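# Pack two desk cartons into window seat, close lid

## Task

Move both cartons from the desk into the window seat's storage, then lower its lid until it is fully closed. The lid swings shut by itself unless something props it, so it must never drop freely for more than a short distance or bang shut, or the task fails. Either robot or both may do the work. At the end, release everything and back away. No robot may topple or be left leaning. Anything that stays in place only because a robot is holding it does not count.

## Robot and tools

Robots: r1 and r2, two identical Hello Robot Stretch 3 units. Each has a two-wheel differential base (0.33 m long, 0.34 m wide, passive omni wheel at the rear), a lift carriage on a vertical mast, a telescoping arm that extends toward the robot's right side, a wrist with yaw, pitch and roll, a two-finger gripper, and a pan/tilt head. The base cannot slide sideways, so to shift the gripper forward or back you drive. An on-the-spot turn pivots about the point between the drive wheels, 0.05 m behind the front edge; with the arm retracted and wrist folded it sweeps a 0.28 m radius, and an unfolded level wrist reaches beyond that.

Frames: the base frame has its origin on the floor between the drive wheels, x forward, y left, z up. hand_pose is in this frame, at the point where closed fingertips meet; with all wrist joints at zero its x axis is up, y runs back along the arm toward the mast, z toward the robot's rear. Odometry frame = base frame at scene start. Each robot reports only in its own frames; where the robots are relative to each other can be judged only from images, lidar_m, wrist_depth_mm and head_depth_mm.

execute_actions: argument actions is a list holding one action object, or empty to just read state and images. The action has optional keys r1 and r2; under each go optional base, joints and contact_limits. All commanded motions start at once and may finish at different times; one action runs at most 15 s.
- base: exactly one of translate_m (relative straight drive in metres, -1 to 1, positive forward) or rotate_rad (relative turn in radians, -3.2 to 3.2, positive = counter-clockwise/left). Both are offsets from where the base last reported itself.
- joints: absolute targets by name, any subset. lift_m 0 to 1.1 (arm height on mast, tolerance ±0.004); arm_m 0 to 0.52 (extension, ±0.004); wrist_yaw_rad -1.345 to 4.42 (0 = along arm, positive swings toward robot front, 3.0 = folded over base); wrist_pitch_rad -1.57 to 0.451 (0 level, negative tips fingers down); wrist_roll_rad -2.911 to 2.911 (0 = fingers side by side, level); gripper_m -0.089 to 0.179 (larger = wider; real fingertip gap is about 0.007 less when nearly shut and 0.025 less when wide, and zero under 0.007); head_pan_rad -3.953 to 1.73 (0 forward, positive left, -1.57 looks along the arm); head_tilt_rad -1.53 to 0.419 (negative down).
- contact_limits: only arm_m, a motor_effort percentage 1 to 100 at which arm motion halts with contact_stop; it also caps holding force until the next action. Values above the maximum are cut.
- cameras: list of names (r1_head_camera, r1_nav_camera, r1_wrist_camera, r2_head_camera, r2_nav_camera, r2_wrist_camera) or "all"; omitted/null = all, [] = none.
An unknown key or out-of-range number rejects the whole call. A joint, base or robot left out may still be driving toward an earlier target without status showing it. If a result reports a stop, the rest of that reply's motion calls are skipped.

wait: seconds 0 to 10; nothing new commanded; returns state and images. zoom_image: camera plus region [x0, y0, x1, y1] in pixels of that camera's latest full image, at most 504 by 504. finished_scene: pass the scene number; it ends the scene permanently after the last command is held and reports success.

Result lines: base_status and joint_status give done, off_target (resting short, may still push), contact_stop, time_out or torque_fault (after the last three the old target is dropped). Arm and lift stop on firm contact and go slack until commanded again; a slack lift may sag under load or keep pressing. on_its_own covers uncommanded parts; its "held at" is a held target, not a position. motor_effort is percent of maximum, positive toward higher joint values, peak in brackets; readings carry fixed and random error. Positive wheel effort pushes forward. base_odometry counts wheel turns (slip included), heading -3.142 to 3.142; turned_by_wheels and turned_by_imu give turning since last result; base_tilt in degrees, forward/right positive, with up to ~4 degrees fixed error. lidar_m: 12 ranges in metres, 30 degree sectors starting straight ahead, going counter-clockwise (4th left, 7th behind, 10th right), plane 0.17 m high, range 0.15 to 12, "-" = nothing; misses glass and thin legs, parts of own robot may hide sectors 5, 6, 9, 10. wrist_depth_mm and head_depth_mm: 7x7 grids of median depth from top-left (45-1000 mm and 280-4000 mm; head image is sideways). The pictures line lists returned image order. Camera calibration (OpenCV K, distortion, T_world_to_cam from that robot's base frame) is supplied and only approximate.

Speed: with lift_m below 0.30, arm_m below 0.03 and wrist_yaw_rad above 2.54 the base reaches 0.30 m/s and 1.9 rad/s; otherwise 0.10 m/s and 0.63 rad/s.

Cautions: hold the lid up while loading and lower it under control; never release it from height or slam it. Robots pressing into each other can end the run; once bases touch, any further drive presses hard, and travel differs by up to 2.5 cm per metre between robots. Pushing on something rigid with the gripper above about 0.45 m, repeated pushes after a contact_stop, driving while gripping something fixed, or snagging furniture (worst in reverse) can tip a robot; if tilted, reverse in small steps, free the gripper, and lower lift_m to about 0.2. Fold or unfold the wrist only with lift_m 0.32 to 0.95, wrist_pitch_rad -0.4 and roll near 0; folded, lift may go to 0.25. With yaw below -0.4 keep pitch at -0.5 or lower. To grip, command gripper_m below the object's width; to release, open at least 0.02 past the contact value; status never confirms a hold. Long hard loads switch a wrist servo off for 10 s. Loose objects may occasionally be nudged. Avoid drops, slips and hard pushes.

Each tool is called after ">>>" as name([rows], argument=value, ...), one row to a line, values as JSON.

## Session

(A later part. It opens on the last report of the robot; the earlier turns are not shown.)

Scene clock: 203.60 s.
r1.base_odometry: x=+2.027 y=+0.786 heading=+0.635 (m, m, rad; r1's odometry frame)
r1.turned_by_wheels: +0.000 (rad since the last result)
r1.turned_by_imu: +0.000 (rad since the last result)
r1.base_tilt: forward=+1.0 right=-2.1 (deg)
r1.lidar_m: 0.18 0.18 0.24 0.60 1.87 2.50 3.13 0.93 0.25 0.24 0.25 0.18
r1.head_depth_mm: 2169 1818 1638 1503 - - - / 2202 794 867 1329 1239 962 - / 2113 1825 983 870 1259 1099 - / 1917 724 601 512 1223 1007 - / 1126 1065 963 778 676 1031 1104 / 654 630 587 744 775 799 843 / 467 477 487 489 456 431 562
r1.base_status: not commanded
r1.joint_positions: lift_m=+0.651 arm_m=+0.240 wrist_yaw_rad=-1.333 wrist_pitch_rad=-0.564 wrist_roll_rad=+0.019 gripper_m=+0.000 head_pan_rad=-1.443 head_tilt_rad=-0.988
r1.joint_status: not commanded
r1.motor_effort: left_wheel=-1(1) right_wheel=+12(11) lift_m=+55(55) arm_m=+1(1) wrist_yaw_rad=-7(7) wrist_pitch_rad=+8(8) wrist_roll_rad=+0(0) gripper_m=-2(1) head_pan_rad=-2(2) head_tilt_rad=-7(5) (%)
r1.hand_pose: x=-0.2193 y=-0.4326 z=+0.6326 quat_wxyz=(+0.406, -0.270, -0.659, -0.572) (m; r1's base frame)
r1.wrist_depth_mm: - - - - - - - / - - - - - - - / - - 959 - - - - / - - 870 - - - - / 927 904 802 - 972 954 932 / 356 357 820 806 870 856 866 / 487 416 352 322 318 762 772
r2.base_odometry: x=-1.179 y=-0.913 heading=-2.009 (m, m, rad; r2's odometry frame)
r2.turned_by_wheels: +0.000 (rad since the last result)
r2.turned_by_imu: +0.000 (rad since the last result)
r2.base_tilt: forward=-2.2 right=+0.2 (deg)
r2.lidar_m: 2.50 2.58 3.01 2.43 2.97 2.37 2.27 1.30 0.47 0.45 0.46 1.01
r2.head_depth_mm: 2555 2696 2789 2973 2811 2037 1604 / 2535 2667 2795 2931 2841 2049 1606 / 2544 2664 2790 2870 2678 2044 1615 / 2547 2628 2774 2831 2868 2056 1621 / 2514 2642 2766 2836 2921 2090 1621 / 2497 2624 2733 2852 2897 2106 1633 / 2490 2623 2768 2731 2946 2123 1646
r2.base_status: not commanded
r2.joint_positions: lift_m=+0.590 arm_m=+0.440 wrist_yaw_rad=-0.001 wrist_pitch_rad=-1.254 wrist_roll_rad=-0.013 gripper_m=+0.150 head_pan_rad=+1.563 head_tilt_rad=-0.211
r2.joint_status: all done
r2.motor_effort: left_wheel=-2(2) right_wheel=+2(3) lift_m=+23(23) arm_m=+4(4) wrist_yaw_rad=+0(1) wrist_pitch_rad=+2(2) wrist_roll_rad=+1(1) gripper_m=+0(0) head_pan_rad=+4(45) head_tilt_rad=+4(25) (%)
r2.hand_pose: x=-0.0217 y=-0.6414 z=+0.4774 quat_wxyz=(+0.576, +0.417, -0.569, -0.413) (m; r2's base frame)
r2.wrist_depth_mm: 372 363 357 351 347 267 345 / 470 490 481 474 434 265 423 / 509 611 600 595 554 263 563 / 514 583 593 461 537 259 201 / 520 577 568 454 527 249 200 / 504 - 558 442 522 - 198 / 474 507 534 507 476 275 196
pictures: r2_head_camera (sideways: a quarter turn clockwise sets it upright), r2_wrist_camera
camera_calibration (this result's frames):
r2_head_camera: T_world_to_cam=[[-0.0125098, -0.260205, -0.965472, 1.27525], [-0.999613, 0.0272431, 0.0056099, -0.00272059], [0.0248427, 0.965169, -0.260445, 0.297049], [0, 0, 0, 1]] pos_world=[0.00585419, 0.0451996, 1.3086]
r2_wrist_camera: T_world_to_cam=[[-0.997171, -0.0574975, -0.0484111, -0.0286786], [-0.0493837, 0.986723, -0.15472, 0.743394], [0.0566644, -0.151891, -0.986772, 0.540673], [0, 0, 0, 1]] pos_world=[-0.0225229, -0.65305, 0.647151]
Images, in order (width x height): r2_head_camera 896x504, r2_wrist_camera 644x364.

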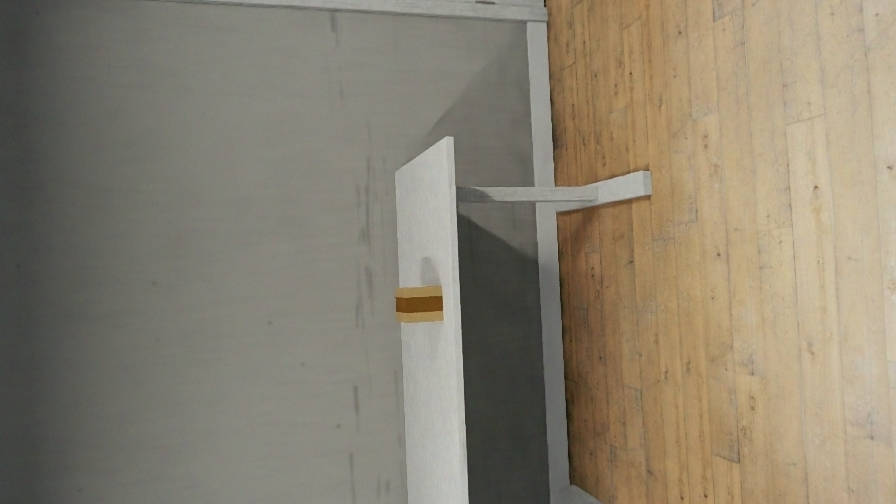

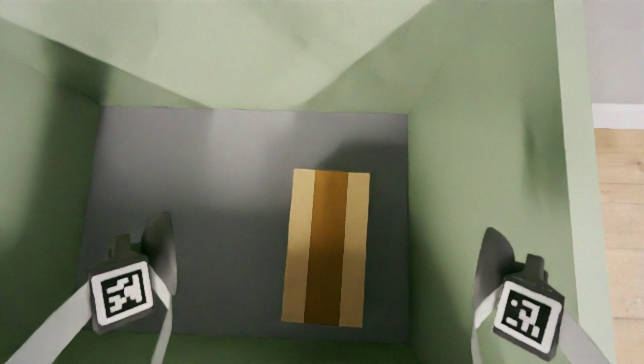

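>>> execute_actions([
  {"r2":{"joints":{"arm_m":0.0,"gripper_m":0.04}}},
], cameras=[])

>>> execute_actions([
  {"r2":{"base":{"rotate_rad":1.63},"joints":{"wrist_pitch_rad":-0.4,"wrist_yaw_rad":3.0,"lift_m":0.29,"head_pan_rad":-1.57,"head_tilt_rad":-0.7}}},
], cameras=[])

>>> execute_actions([
  {"r2":{"base":{"translate_m":1.0}}},
], cameras=[])

>>> execute_actions([
  {"r2":{"base":{"translate_m":0.63}}},
], cameras=[])

>>> execute_actions([
  {"r2":{"base":{"rotate_rad":1.48},"joints":{"lift_m":0.5}}},
], cameras=[])

>>> execute_actions([
  {"r2":{"joints":{"lift_m":0.99,"wrist_yaw_rad":0,"gripper_m":0.179}}},
], cameras=["r2_head_camera","r2_wrist_camera"])

Scene clock: 218.67 s.
r1.base_odometry: x=+2.027 y=+0.786 heading=+0.635 (m, m, rad; r1's odometry frame)
r1.turned_by_wheels: +0.000 (rad since the last result)
r1.turned_by_imu: +0.001 (rad since the last result)
r1.base_tilt: forward=+0.9 right=-2.2 (deg)
r1.lidar_m: 0.18 0.18 0.24 0.60 1.88 2.50 3.12 0.93 0.25 0.24 0.25 0.18
r1.head_depth_mm: 2178 1868 1640 1520 - - - / 2174 1856 1125 1329 1242 966 - / 2130 1825 1119 867 1258 1101 - / 1927 726 601 514 1226 1000 - / 1127 1064 963 782 678 1037 1109 / 653 630 586 742 775 799 840 / 466 475 486 489 456 430 560
r1.base_status: not commanded
r1.joint_positions: lift_m=+0.651 arm_m=+0.240 wrist_yaw_rad=-1.333 wrist_pitch_rad=-0.564 wrist_roll_rad=+0.019 gripper_m=+0.000 head_pan_rad=-1.443 head_tilt_rad=-0.988
r1.joint_status: not commanded
r1.motor_effort: left_wheel=-1(1) right_wheel=+12(12) lift_m=+55(55) arm_m=+1(1) wrist_yaw_rad=-6(6) wrist_pitch_rad=+8(8) wrist_roll_rad=+0(0) gripper_m=-3(1) head_pan_rad=-3(2) head_tilt_rad=-7(5) (%)
r1.hand_pose: x=-0.2193 y=-0.4326 z=+0.6326 quat_wxyz=(+0.406, -0.270, -0.659, -0.572) (m; r1's base frame)
r1.wrist_depth_mm: - - - - - - - / - - - - - - - / - - 978 - - - - / - - 858 - - - - / 964 901 784 - 984 982 990 / 354 359 813 809 867 838 818 / 484 417 353 320 316 755 772
r2.base_odometry: x=-1.179 y=-0.913 heading=-2.009 (m, m, rad; r2's odometry frame)
r2.turned_by_wheels: +0.000 (rad since the last result)
r2.turned_by_imu: -0.001 (rad since the last result)
r2.base_tilt: forward=-2.1 right=+0.1 (deg)
r2.lidar_m: 2.49 2.58 3.01 2.44 2.97 2.37 2.28 1.30 0.47 0.45 0.46 1.01
r2.head_depth_mm: 2582 2654 2774 2954 2800 2038 1599 / 2518 2688 2784 2976 2825 2056 1614 / 2538 2665 2785 2855 2703 2071 1612 / 2541 2634 2806 2854 2879 2067 1630 / 2521 2634 2781 2856 2916 2094 1633 / 2528 2602 2783 2835 2876 2081 1640 / 2484 2606 2726 2688 2946 2119 1638
r2.base_status: not commanded
r2.joint_positions: lift_m=+0.590 arm_m=+0.001 wrist_yaw_rad=-0.001 wrist_pitch_rad=-1.254 wrist_roll_rad=-0.013 gripper_m=+0.040 head_pan_rad=+1.563 head_tilt_rad=-0.211
r2.joint_status: all done
r2.motor_effort: left_wheel=-2(2) right_wheel=+2(3) lift_m=+23(24) arm_m=-3(5) wrist_yaw_rad=+0(1) wrist_pitch_rad=+2(2) wrist_roll_rad=+1(1) gripper_m=+0(83) head_pan_rad=+3(3) head_tilt_rad=+4(3) (%)
r2.hand_pose: x=-0.0217 y=-0.2031 z=+0.4774 quat_wxyz=(+0.576, +0.418, -0.569, -0.413) (m; r2's base frame)
r2.wrist_depth_mm: 397 392 381 376 371 689 675 / 607 527 512 507 496 662 651 / 671 665 663 649 652 654 653 / 661 648 649 639 632 638 641 / 640 637 631 630 634 628 622 / 622 622 - - - 604 601 / 605 605 601 - - 591 591
pictures: none
No camera images: the call's "cameras" was empty. Leave "cameras" out to get every camera's image.

Scene clock: 222.30 s.
r1.base_odometry: x=+2.027 y=+0.786 heading=+0.635 (m, m, rad; r1's odometry frame)
r1.turned_by_wheels: +0.000 (rad since the last result)
r1.turned_by_imu: +0.000 (rad since the last result)
r1.base_tilt: forward=+0.8 right=-2.1 (deg)
r1.lidar_m: 0.18 0.18 0.24 0.60 1.88 2.50 3.12 0.94 0.25 0.24 0.25 0.18
r1.head_depth_mm: 2146 1865 1643 1519 - - - / 2167 1887 1126 1317 1239 964 - / 2115 1851 1119 868 1261 1100 - / 1922 723 599 512 1218 1006 - / 1131 1066 962 781 678 1033 1108 / 655 629 586 744 775 797 843 / 466 476 486 489 455 431 560
r1.base_status: not commanded
r1.joint_positions: lift_m=+0.651 arm_m=+0.240 wrist_yaw_rad=-1.333 wrist_pitch_rad=-0.564 wrist_roll_rad=+0.019 gripper_m=+0.000 head_pan_rad=-1.443 head_tilt_rad=-0.988
r1.joint_status: not commanded
r1.motor_effort: left_wheel=-1(1) right_wheel=+12(12) lift_m=+56(55) arm_m=+1(0) wrist_yaw_rad=-6(7) wrist_pitch_rad=+8(8) wrist_roll_rad=+0(0) gripper_m=-2(3) head_pan_rad=-3(1) head_tilt_rad=-7(7) (%)
r1.hand_pose: x=-0.2193 y=-0.4326 z=+0.6326 quat_wxyz=(+0.406, -0.270, -0.659, -0.572) (m; r1's base frame)
r1.wrist_depth_mm: - 523 - - - - - / - 470 541 576 - - - / - 702 - - - - - / - - 871 - - - - / 934 921 770 - 954 962 956 / 360 358 749 835 837 846 874 / 485 424 349 324 318 782 763
r2.base_odometry: x=-1.179 y=-0.913 heading=-0.379 (m, m, rad; r2's odometry frame)
r2.turned_by_wheels: +1.630 (rad since the last result)
r2.turned_by_imu: +1.650 (rad since the last result)
r2.base_tilt: forward=-2.2 right=+0.1 (deg)
r2.lidar_m: 2.43 2.60 2.35 2.27 1.23 0.47 0.45 0.47 1.01 2.50 2.61 2.96
r2.head_depth_mm: 2185 2498 2284 1837 1547 1331 1172 / 2207 2475 2282 1844 1543 1328 1176 / 2226 2496 2280 1862 1562 1334 1181 / 2200 2474 2292 1838 1562 1342 1178 / 2240 2494 2312 1861 1557 1341 1180 / 2204 2495 2302 1874 1562 1352 1184 / 2217 2520 2315 1871 1561 1348 1181
r2.base_status: done
r2.joint_positions: lift_m=+0.290 arm_m=+0.001 wrist_yaw_rad=+2.998 wrist_pitch_rad=-0.421 wrist_roll_rad=-0.013 gripper_m=+0.040 head_pan_rad=-1.563 head_tilt_rad=-0.692
r2.joint_status: all done
r2.motor_effort: left_wheel=-2(7) right_wheel=+3(9) lift_m=+15(22) arm_m=-3(3) wrist_yaw_rad=+1(2) wrist_pitch_rad=+7(7) wrist_roll_rad=+0(1) gripper_m=+0(1) head_pan_rad=-2(44) head_tilt_rad=-2(22) (%)
r2.hand_pose: x=+0.0109 y=+0.0754 z=+0.3022 quat_wxyz=(+0.197, +0.696, +0.099, +0.684) (m; r2's base frame)
r2.wrist_depth_mm: - - - - - - - / - - - - - - - / 953 970 - - - - - / 741 746 753 749 768 772 783 / 590 605 - 616 643 632 634 / 501 504 - 527 525 519 519 / 444 - - - 432 445 452
pictures: none
No camera images: the call's "cameras" was empty. Leave "cameras" out to get every camera's image.

Scene clock: 227.40 s.
r1.base_odometry: x=+2.027 y=+0.786 heading=+0.635 (m, m, rad; r1's odometry frame)
r1.turned_by_wheels: +0.000 (rad since the last result)
r1.turned_by_imu: +0.001 (rad since the last result)
r1.base_tilt: forward=+0.8 right=-2.0 (deg)
r1.lidar_m: 0.18 0.18 0.24 0.60 1.88 2.50 3.14 1.81 0.25 0.24 0.25 0.18
r1.head_depth_mm: 2166 1871 1637 1519 - - - / 2166 1874 1127 1329 1238 961 - / 2127 1829 1121 869 1260 1096 - / 1918 723 602 513 1223 1011 - / 1131 1069 966 780 679 1030 1109 / 654 631 586 746 776 797 840 / 466 476 487 488 455 432 561
r1.base_status: not commanded
r1.joint_positions: lift_m=+0.651 arm_m=+0.240 wrist_yaw_rad=-1.333 wrist_pitch_rad=-0.564 wrist_roll_rad=+0.019 gripper_m=+0.000 head_pan_rad=-1.443 head_tilt_rad=-0.988
r1.joint_status: not commanded
r1.motor_effort: left_wheel=-1(1) right_wheel=+12(12) lift_m=+55(55) arm_m=+1(0) wrist_yaw_rad=-7(7) wrist_pitch_rad=+8(8) wrist_roll_rad=+0(0) gripper_m=-3(2) head_pan_rad=-2(1) head_tilt_rad=-6(7) (%)
r1.hand_pose: x=-0.2193 y=-0.4326 z=+0.6326 quat_wxyz=(+0.406, -0.270, -0.659, -0.572) (m; r1's base frame)
r1.wrist_depth_mm: - - - - - - - / - - - - - - - / - - - - - - - / - - - - - - - / 928 943 937 - 947 907 988 / 353 357 802 810 844 856 844 / 489 418 346 321 319 741 752
r2.base_odometry: x=-0.250 y=-1.283 heading=-0.379 (m, m, rad; r2's odometry frame)
r2.turned_by_wheels: +0.000 (rad since the last result)
r2.turned_by_imu: +0.004 (rad since the last result)
r2.base_tilt: forward=-2.2 right=+0.1 (deg)
r2.lidar_m: 1.45 1.69 2.30 2.24 2.35 1.94 1.45 1.52 2.60 2.53 2.56 1.46
r2.head_depth_mm: 2234 2488 2284 1841 1546 1333 1170 / 2223 2523 2298 1856 1552 1343 1179 / 2232 2540 2288 1851 1559 1336 1181 / 2257 2523 2295 1858 1551 1343 1184 / 2226 2539 2300 1859 1559 1340 1176 / 2209 2522 2313 1858 1571 1340 1186 / 2251 2566 2329 1859 1561 1355 1191
r2.base_status: done
r2.joint_positions: lift_m=+0.290 arm_m=+0.001 wrist_yaw_rad=+2.998 wrist_pitch_rad=-0.421 wrist_roll_rad=-0.013 gripper_m=+0.040 head_pan_rad=-1.563 head_tilt_rad=-0.692
r2.joint_status: not commanded
r2.motor_effort: left_wheel=-2(9) right_wheel=+2(11) lift_m=+15(15) arm_m=-2(3) wrist_yaw_rad=+0(2) wrist_pitch_rad=+7(7) wrist_roll_rad=+1(1) gripper_m=+0(1) head_pan_rad=-2(5) head_tilt_rad=-3(2) (%)
r2.hand_pose: x=+0.0108 y=+0.0755 z=+0.3023 quat_wxyz=(+0.197, +0.696, +0.099, +0.684) (m; r2's base frame)
r2.wrist_depth_mm: - - - - - - - / - - - - - - - / 964 977 - - - - - / 745 733 758 750 775 770 788 / 595 604 - 618 645 618 621 / 500 505 - 532 525 526 532 / 447 - - - 434 450 453
pictures: none
No camera images: the call's "cameras" was empty. Leave "cameras" out to get every camera's image.

Scene clock: 231.20 s.
r1.base_odometry: x=+2.027 y=+0.786 heading=+0.635 (m, m, rad; r1's odometry frame)
r1.turned_by_wheels: +0.000 (rad since the last result)
r1.turned_by_imu: +0.000 (rad since the last result)
r1.base_tilt: forward=+0.8 right=-2.1 (deg)
r1.lidar_m: 0.18 0.18 0.24 0.60 1.88 2.50 3.12 2.39 0.25 0.24 0.25 0.18
r1.head_depth_mm: 2171 1869 1661 1508 - - - / 2176 1879 1129 1321 1238 967 - / 2116 1826 1126 869 1261 1102 - / 1916 726 602 513 1224 1005 - / 1128 1065 960 780 679 1030 1109 / 654 629 585 744 776 800 841 / 466 476 487 489 456 431 561
r1.base_status: not commanded
r1.joint_positions: lift_m=+0.651 arm_m=+0.240 wrist_yaw_rad=-1.333 wrist_pitch_rad=-0.564 wrist_roll_rad=+0.019 gripper_m=+0.000 head_pan_rad=-1.443 head_tilt_rad=-0.988
r1.joint_status: not commanded
r1.motor_effort: left_wheel=-1(1) right_wheel=+12(12) lift_m=+56(55) arm_m=+1(1) wrist_yaw_rad=-6(6) wrist_pitch_rad=+8(8) wrist_roll_rad=+0(0) gripper_m=-3(0) head_pan_rad=-3(3) head_tilt_rad=-6(6) (%)
r1.hand_pose: x=-0.2193 y=-0.4326 z=+0.6326 quat_wxyz=(+0.406, -0.270, -0.659, -0.572) (m; r1's base frame)
r1.wrist_depth_mm: - - - - - - - / - - - - - - - / - - - - - - - / - - - - - - - / 901 917 936 - 922 963 986 / 361 361 792 816 827 832 880 / 478 413 349 321 315 782 778
r2.base_odometry: x=+0.335 y=-1.516 heading=-0.379 (m, m, rad; r2's odometry frame)
r2.turned_by_wheels: +0.000 (rad since the last result)
r2.turned_by_imu: +0.003 (rad since the last result)
r2.base_tilt: forward=-2.2 right=+0.1 (deg)
r2.lidar_m: 1.26 1.18 1.18 2.22 2.32 2.59 2.08 2.41 2.63 2.56 1.70 0.85
r2.head_depth_mm: 2227 2552 2266 1847 1554 1335 1177 / 2262 2539 2279 1864 1562 1334 1171 / 2252 2559 2285 1856 1559 1337 1177 / 2254 2536 2312 1859 1558 1344 1182 / 2272 2565 2309 1863 1562 1344 1182 / 2275 2553 2300 1862 1564 1347 1186 / 2285 2559 2296 1881 1568 1352 1185
r2.base_status: done
r2.joint_positions: lift_m=+0.290 arm_m=+0.001 wrist_yaw_rad=+2.998 wrist_pitch_rad=-0.421 wrist_roll_rad=-0.013 gripper_m=+0.040 head_pan_rad=-1.563 head_tilt_rad=-0.692
r2.joint_status: not commanded
r2.motor_effort: left_wheel=-1(9) right_wheel=+2(10) lift_m=+15(15) arm_m=-3(3) wrist_yaw_rad=+1(0) wrist_pitch_rad=+7(7) wrist_roll_rad=+1(1) gripper_m=-1(0) head_pan_rad=-4(4) head_tilt_rad=-2(3) (%)
r2.hand_pose: x=+0.0108 y=+0.0755 z=+0.3024 quat_wxyz=(+0.196, +0.696, +0.099, +0.684) (m; r2's base frame)
r2.wrist_depth_mm: - - - - - - - / - - - - - - - / 940 961 - - - 965 978 / 737 756 751 748 767 774 782 / 599 601 - 617 635 629 633 / 503 506 - 528 523 525 526 / 447 - - - 430 446 448
pictures: none
No camera images: the call's "cameras" was empty. Leave "cameras" out to get every camera's image.

Scene clock: 234.57 s.
r1.base_odometry: x=+2.027 y=+0.786 heading=+0.635 (m, m, rad; r1's odometry frame)
r1.turned_by_wheels: +0.000 (rad since the last result)
r1.turned_by_imu: +0.000 (rad since the last result)
r1.base_tilt: forward=+0.7 right=-2.1 (deg)
r1.lidar_m: 0.18 0.18 0.24 0.60 1.88 2.50 3.13 2.27 0.25 0.24 0.25 0.18
r1.head_depth_mm: 2166 1873 1648 1505 - - - / 2171 1877 1133 1331 1246 963 - / 2122 1829 1124 870 1261 1092 - / 1927 722 600 514 1226 1004 - / 1129 1069 962 782 679 1031 1103 / 653 629 584 748 775 798 844 / 466 476 487 489 456 431 560
r1.base_status: not commanded
r1.joint_positions: lift_m=+0.651 arm_m=+0.240 wrist_yaw_rad=-1.333 wrist_pitch_rad=-0.564 wrist_roll_rad=+0.019 gripper_m=+0.000 head_pan_rad=-1.443 head_tilt_rad=-0.988
r1.joint_status: not commanded
r1.motor_effort: left_wheel=-1(1) right_wheel=+12(11) lift_m=+55(55) arm_m=+1(0) wrist_yaw_rad=-7(7) wrist_pitch_rad=+8(8) wrist_roll_rad=+0(0) gripper_m=-1(1) head_pan_rad=-3(2) head_tilt_rad=-6(6) (%)
r1.hand_pose: x=-0.2193 y=-0.4326 z=+0.6326 quat_wxyz=(+0.406, -0.270, -0.659, -0.572) (m; r1's base frame)
r1.wrist_depth_mm: - - - - - - - / - - - - - - - / - - - - - - - / - - - - - - - / 922 918 950 - 952 928 961 / 354 354 835 807 843 832 869 / 488 423 350 327 321 760 776
r2.base_odometry: x=+0.335 y=-1.516 heading=+1.100 (m, m, rad; r2's odometry frame)
r2.turned_by_wheels: +1.480 (rad since the last result)
r2.turned_by_imu: +1.498 (rad since the last result)
r2.base_tilt: forward=-2.2 right=+0.1 (deg)
r2.lidar_m: 2.22 2.27 2.65 2.08 2.13 2.71 2.56 1.87 0.86 1.26 1.28 1.18
r2.head_depth_mm: 1125 1218 1010 813 736 1329 1169 / 1109 1209 1009 817 737 1326 1172 / 1103 1215 1015 819 738 1339 1178 / 1097 1215 1013 750 724 1347 1180 / 1087 1209 1023 711 725 1341 1182 / 1074 1204 1023 827 726 1351 1180 / 1073 1192 1022 829 728 1352 1182
r2.base_status: done
r2.joint_positions: lift_m=+0.500 arm_m=+0.001 wrist_yaw_rad=+2.998 wrist_pitch_rad=-0.420 wrist_roll_rad=-0.013 gripper_m=+0.040 head_pan_rad=-1.563 head_tilt_rad=-0.692
r2.joint_status: all done
r2.motor_effort: left_wheel=-2(11) right_wheel=+3(10) lift_m=+23(25) arm_m=-3(3) wrist_yaw_rad=+1(1) wrist_pitch_rad=+7(7) wrist_roll_rad=+0(1) gripper_m=+0(0) head_pan_rad=-3(3) head_tilt_rad=-2(2) (%)
r2.hand_pose: x=+0.0108 y=+0.0755 z=+0.5119 quat_wxyz=(+0.196, +0.696, +0.099, +0.684) (m; r2's base frame)
r2.wrist_depth_mm: - - - - - - - / - - - - - - - / - - - - - - - / - - - - - - - / 877 884 - 920 939 915 959 / 745 752 - 762 763 784 793 / 647 649 633 657 648 662 673
pictures: none
No camera images: the call's "cameras" was empty. Leave "cameras" out to get every camera's image.

Scene clock: 239.87 s.
r1.base_odometry: x=+2.027 y=+0.786 heading=+0.635 (m, m, rad; r1's odometry frame)
r1.turned_by_wheels: +0.000 (rad since the last result)
r1.turned_by_imu: +0.001 (rad since the last result)
r1.base_tilt: forward=+0.9 right=-2.2 (deg)
r1.lidar_m: 0.18 0.18 0.24 0.60 1.88 2.51 3.14 2.27 0.25 0.24 0.25 0.18
r1.head_depth_mm: 2165 1876 1641 1523 - - - / 2162 1869 1129 1332 1242 965 - / 2127 1831 1119 871 1256 1099 - / 1913 724 602 513 1227 1002 - / 1122 1069 971 780 680 1034 1105 / 652 631 586 743 774 797 839 / 466 476 487 488 456 431 561
r1.base_status: not commanded
r1.joint_positions: lift_m=+0.651 arm_m=+0.240 wrist_yaw_rad=-1.333 wrist_pitch_rad=-0.564 wrist_roll_rad=+0.019 gripper_m=+0.000 head_pan_rad=-1.443 head_tilt_rad=-0.988
r1.joint_status: not commanded
r1.motor_effort: left_wheel=-1(1) right_wheel=+12(11) lift_m=+56(55) arm_m=+1(1) wrist_yaw_rad=-7(6) wrist_pitch_rad=+8(8) wrist_roll_rad=+0(0) gripper_m=-3(2) head_pan_rad=-2(3) head_tilt_rad=-6(6) (%)
r1.hand_pose: x=-0.2193 y=-0.4326 z=+0.6326 quat_wxyz=(+0.406, -0.270, -0.659, -0.572) (m; r1's base frame)
r1.wrist_depth_mm: - - - - - - - / - - - - - - - / - - - - - - - / - - - - - - - / 921 925 944 - 988 989 - / 355 360 806 799 854 848 861 / 482 414 354 322 316 770 766
r2.base_odometry: x=+0.335 y=-1.516 heading=+1.100 (m, m, rad; r2's odometry frame)
r2.turned_by_wheels: +0.000 (rad since the last result)
r2.turned_by_imu: +0.000 (rad since the last result)
r2.base_tilt: forward=-2.2 right=+0.0 (deg)
r2.lidar_m: 2.22 2.27 2.66 2.07 2.12 2.69 2.56 1.86 0.86 1.26 1.29 1.18
r2.head_depth_mm: 1120 1218 1042 - - - 1152 / 1108 1218 1043 - - - 1158 / 1105 1221 1085 - - - 1159 / 1096 1211 1068 721 1456 1339 1183 / 1093 1208 1020 711 725 1345 1174 / 1088 1196 1020 804 725 1349 1178 / 1070 1186 1020 826 728 1342 1180
r2.base_status: not commanded
r2.joint_positions: lift_m=+0.990 arm_m=+0.001 wrist_yaw_rad=+0.003 wrist_pitch_rad=-0.420 wrist_roll_rad=-0.013 gripper_m=+0.179 head_pan_rad=-1.563 head_tilt_rad=-0.692
r2.joint_status: all done
r2.motor_effort: left_wheel=-2(2) right_wheel=+3(2) lift_m=+23(25) arm_m=-3(3) wrist_yaw_rad=-2(2) wrist_pitch_rad=+7(6) wrist_roll_rad=+1(1) gripper_m=+0(84) head_pan_rad=-3(2) head_tilt_rad=-2(2) (%)
r2.hand_pose: x=-0.0210 y=-0.3704 z=+1.0019 quat_wxyz=(+0.696, +0.149, -0.687, -0.146) (m; r2's base frame)
r2.wrist_depth_mm: 892 915 917 876 885 893 894 / 958 - 967 945 959 964 957 / 895 918 932 942 960 - - / 695 717 689 682 726 769 - / 568 597 543 540 585 601 - / 497 481 470 472 497 494 - / 406 417 421 421 426 426 -
pictures: r2_head_camera (sideways: a quarter turn clockwise sets it upright), r2_wrist_camera
camera_calibration (this result's frames):
r2_head_camera: T_world_to_cam=[[0.00526028, 0.677411, -0.735586, 0.975318], [0.999919, -0.0120714, -0.00396612, -0.00245034], [-0.0115662, -0.735506, -0.67742, 0.839826], [0, 0, 0, 1]] pos_world=[0.00703332, -0.0430232, 1.28634]
r2_wrist_camera: T_world_to_cam=[[-0.996882, -0.0781498, 0.0109398, -0.0541021], [-0.0521244, 0.548037, -0.834828, 1.07604], [0.0592462, -0.832795, -0.550402, 0.409994], [0, 0, 0, 1]] pos_world=[-0.0221359, -0.252498, 1.12456]
Images, in order (width x height): r2_head_camera 896x504, r2_wrist_camera 644x364.

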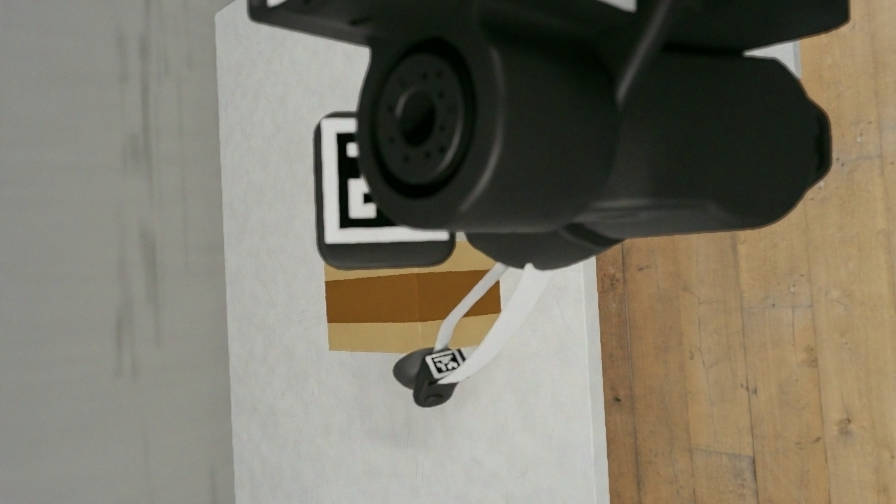

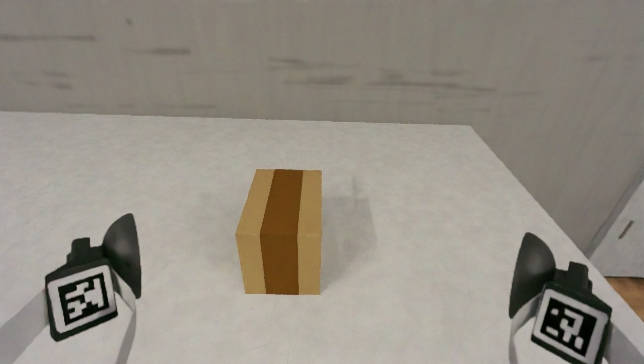

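>>> execute_actions([
  {"r2":{"base":{"rotate_rad":0.11},"joints":{"wrist_pitch_rad":-1.25,"arm_m":0.435,"lift_m":1.0}}},
], cameras=["r2_head_camera","r2_wrist_camera"])

Scene clock: 248.73 s.
r1.base_odometry: x=+2.027 y=+0.786 heading=+0.635 (m, m, rad; r1's odometry frame)
r1.turned_by_wheels: +0.000 (rad since the last result)
r1.turned_by_imu: +0.001 (rad since the last result)
r1.base_tilt: forward=+0.9 right=-2.1 (deg)
r1.lidar_m: 0.18 0.18 0.24 0.60 1.87 2.50 3.13 2.28 0.25 0.24 0.25 0.18
r1.head_depth_mm: 2165 1880 1651 1509 - - - / 2146 1862 1125 1334 1234 966 - / 2121 1831 1119 871 1256 1095 - / 1915 723 601 514 1219 1008 - / 1131 1064 960 780 678 1034 1102 / 653 628 584 744 772 798 841 / 467 475 488 488 456 431 559
r1.base_status: not commanded
r1.joint_positions: lift_m=+0.651 arm_m=+0.240 wrist_yaw_rad=-1.333 wrist_pitch_rad=-0.564 wrist_roll_rad=+0.019 gripper_m=+0.000 head_pan_rad=-1.443 head_tilt_rad=-0.988
r1.joint_status: not commanded
r1.motor_effort: left_wheel=-1(1) right_wheel=+12(12) lift_m=+55(55) arm_m=+1(1) wrist_yaw_rad=-7(7) wrist_pitch_rad=+8(8) wrist_roll_rad=+0(0) gripper_m=-3(2) head_pan_rad=+0(2) head_tilt_rad=-7(7) (%)
r1.hand_pose: x=-0.2193 y=-0.4326 z=+0.6326 quat_wxyz=(+0.406, -0.270, -0.659, -0.572) (m; r1's base frame)
r1.wrist_depth_mm: - - - - - - - / - - - - - - - / - - - - - - - / - - - - - - - / 906 947 963 - 991 963 966 / 363 360 812 806 846 856 826 / 482 417 346 323 321 771 771
r2.base_odometry: x=+0.335 y=-1.516 heading=+1.210 (m, m, rad; r2's odometry frame)
r2.turned_by_wheels: +0.110 (rad since the last result)
r2.turned_by_imu: +0.111 (rad since the last result)
r2.base_tilt: forward=-2.2 right=+0.1 (deg)
r2.lidar_m: 2.22 2.33 2.59 2.07 2.42 2.62 2.56 1.69 0.85 1.26 1.18 1.21
r2.head_depth_mm: - 1199 1008 812 715 1319 1171 / 1091 1206 977 818 721 1342 1177 / - 1218 1011 753 721 1344 1182 / 1087 1190 1011 714 739 1346 1181 / 1095 1221 1016 822 740 1346 1177 / 1102 1225 1022 826 742 1351 1183 / 1106 1227 1020 825 743 1350 1184
r2.base_status: done
r2.joint_positions: lift_m=+1.000 arm_m=+0.435 wrist_yaw_rad=+0.001 wrist_pitch_rad=-1.251 wrist_roll_rad=-0.013 gripper_m=+0.179 head_pan_rad=-1.563 head_tilt_rad=-0.692
r2.joint_status: all done
r2.motor_effort: left_wheel=-3(6) right_wheel=+3(7) lift_m=+24(24) arm_m=+4(6) wrist_yaw_rad=+0(2) wrist_pitch_rad=+0(5) wrist_roll_rad=+1(0) gripper_m=+0(1) head_pan_rad=-4(4) head_tilt_rad=-3(2) (%)
r2.hand_pose: x=-0.0216 y=-0.6373 z=+0.8876 quat_wxyz=(+0.577, +0.417, -0.569, -0.411) (m; r2's base frame)
r2.wrist_depth_mm: 371 366 365 360 361 358 356 / 359 359 359 350 355 348 349 / 349 349 345 223 343 342 337 / 341 340 337 218 332 331 332 / 332 331 328 211 325 326 321 / 326 319 317 207 315 316 316 / 318 317 206 202 309 308 -
pictures: r2_head_camera (sideways: a quarter turn clockwise sets it upright), r2_wrist_camera
camera_calibration (this result's frames):
r2_head_camera: T_world_to_cam=[[0.0053139, 0.67741, -0.735586, 0.975318], [0.999918, -0.0121505, -0.00396612, -0.00245034], [-0.0116244, -0.735505, -0.677419, 0.839827], [0, 0, 0, 1]] pos_world=[0.00702991, -0.0430232, 1.28634]
r2_wrist_camera: T_world_to_cam=[[-0.997071, -0.0593814, -0.048197, -0.00987585], [-0.0510711, 0.986061, -0.158354, 0.805607], [0.0569285, -0.155429, -0.986205, 0.943319], [0, 0, 0, 1]] pos_world=[-0.0224054, -0.648345, 1.0574]
Images, in order (width x height): r2_head_camera 896x504, r2_wrist_camera 644x364.

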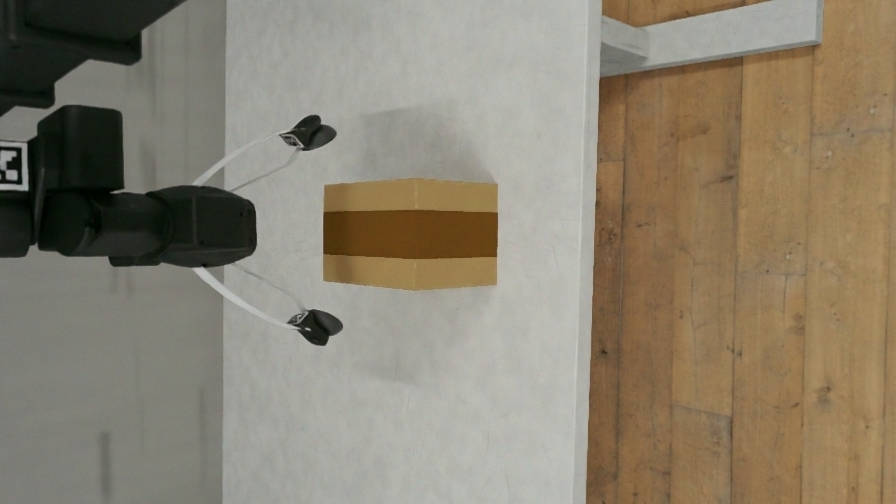

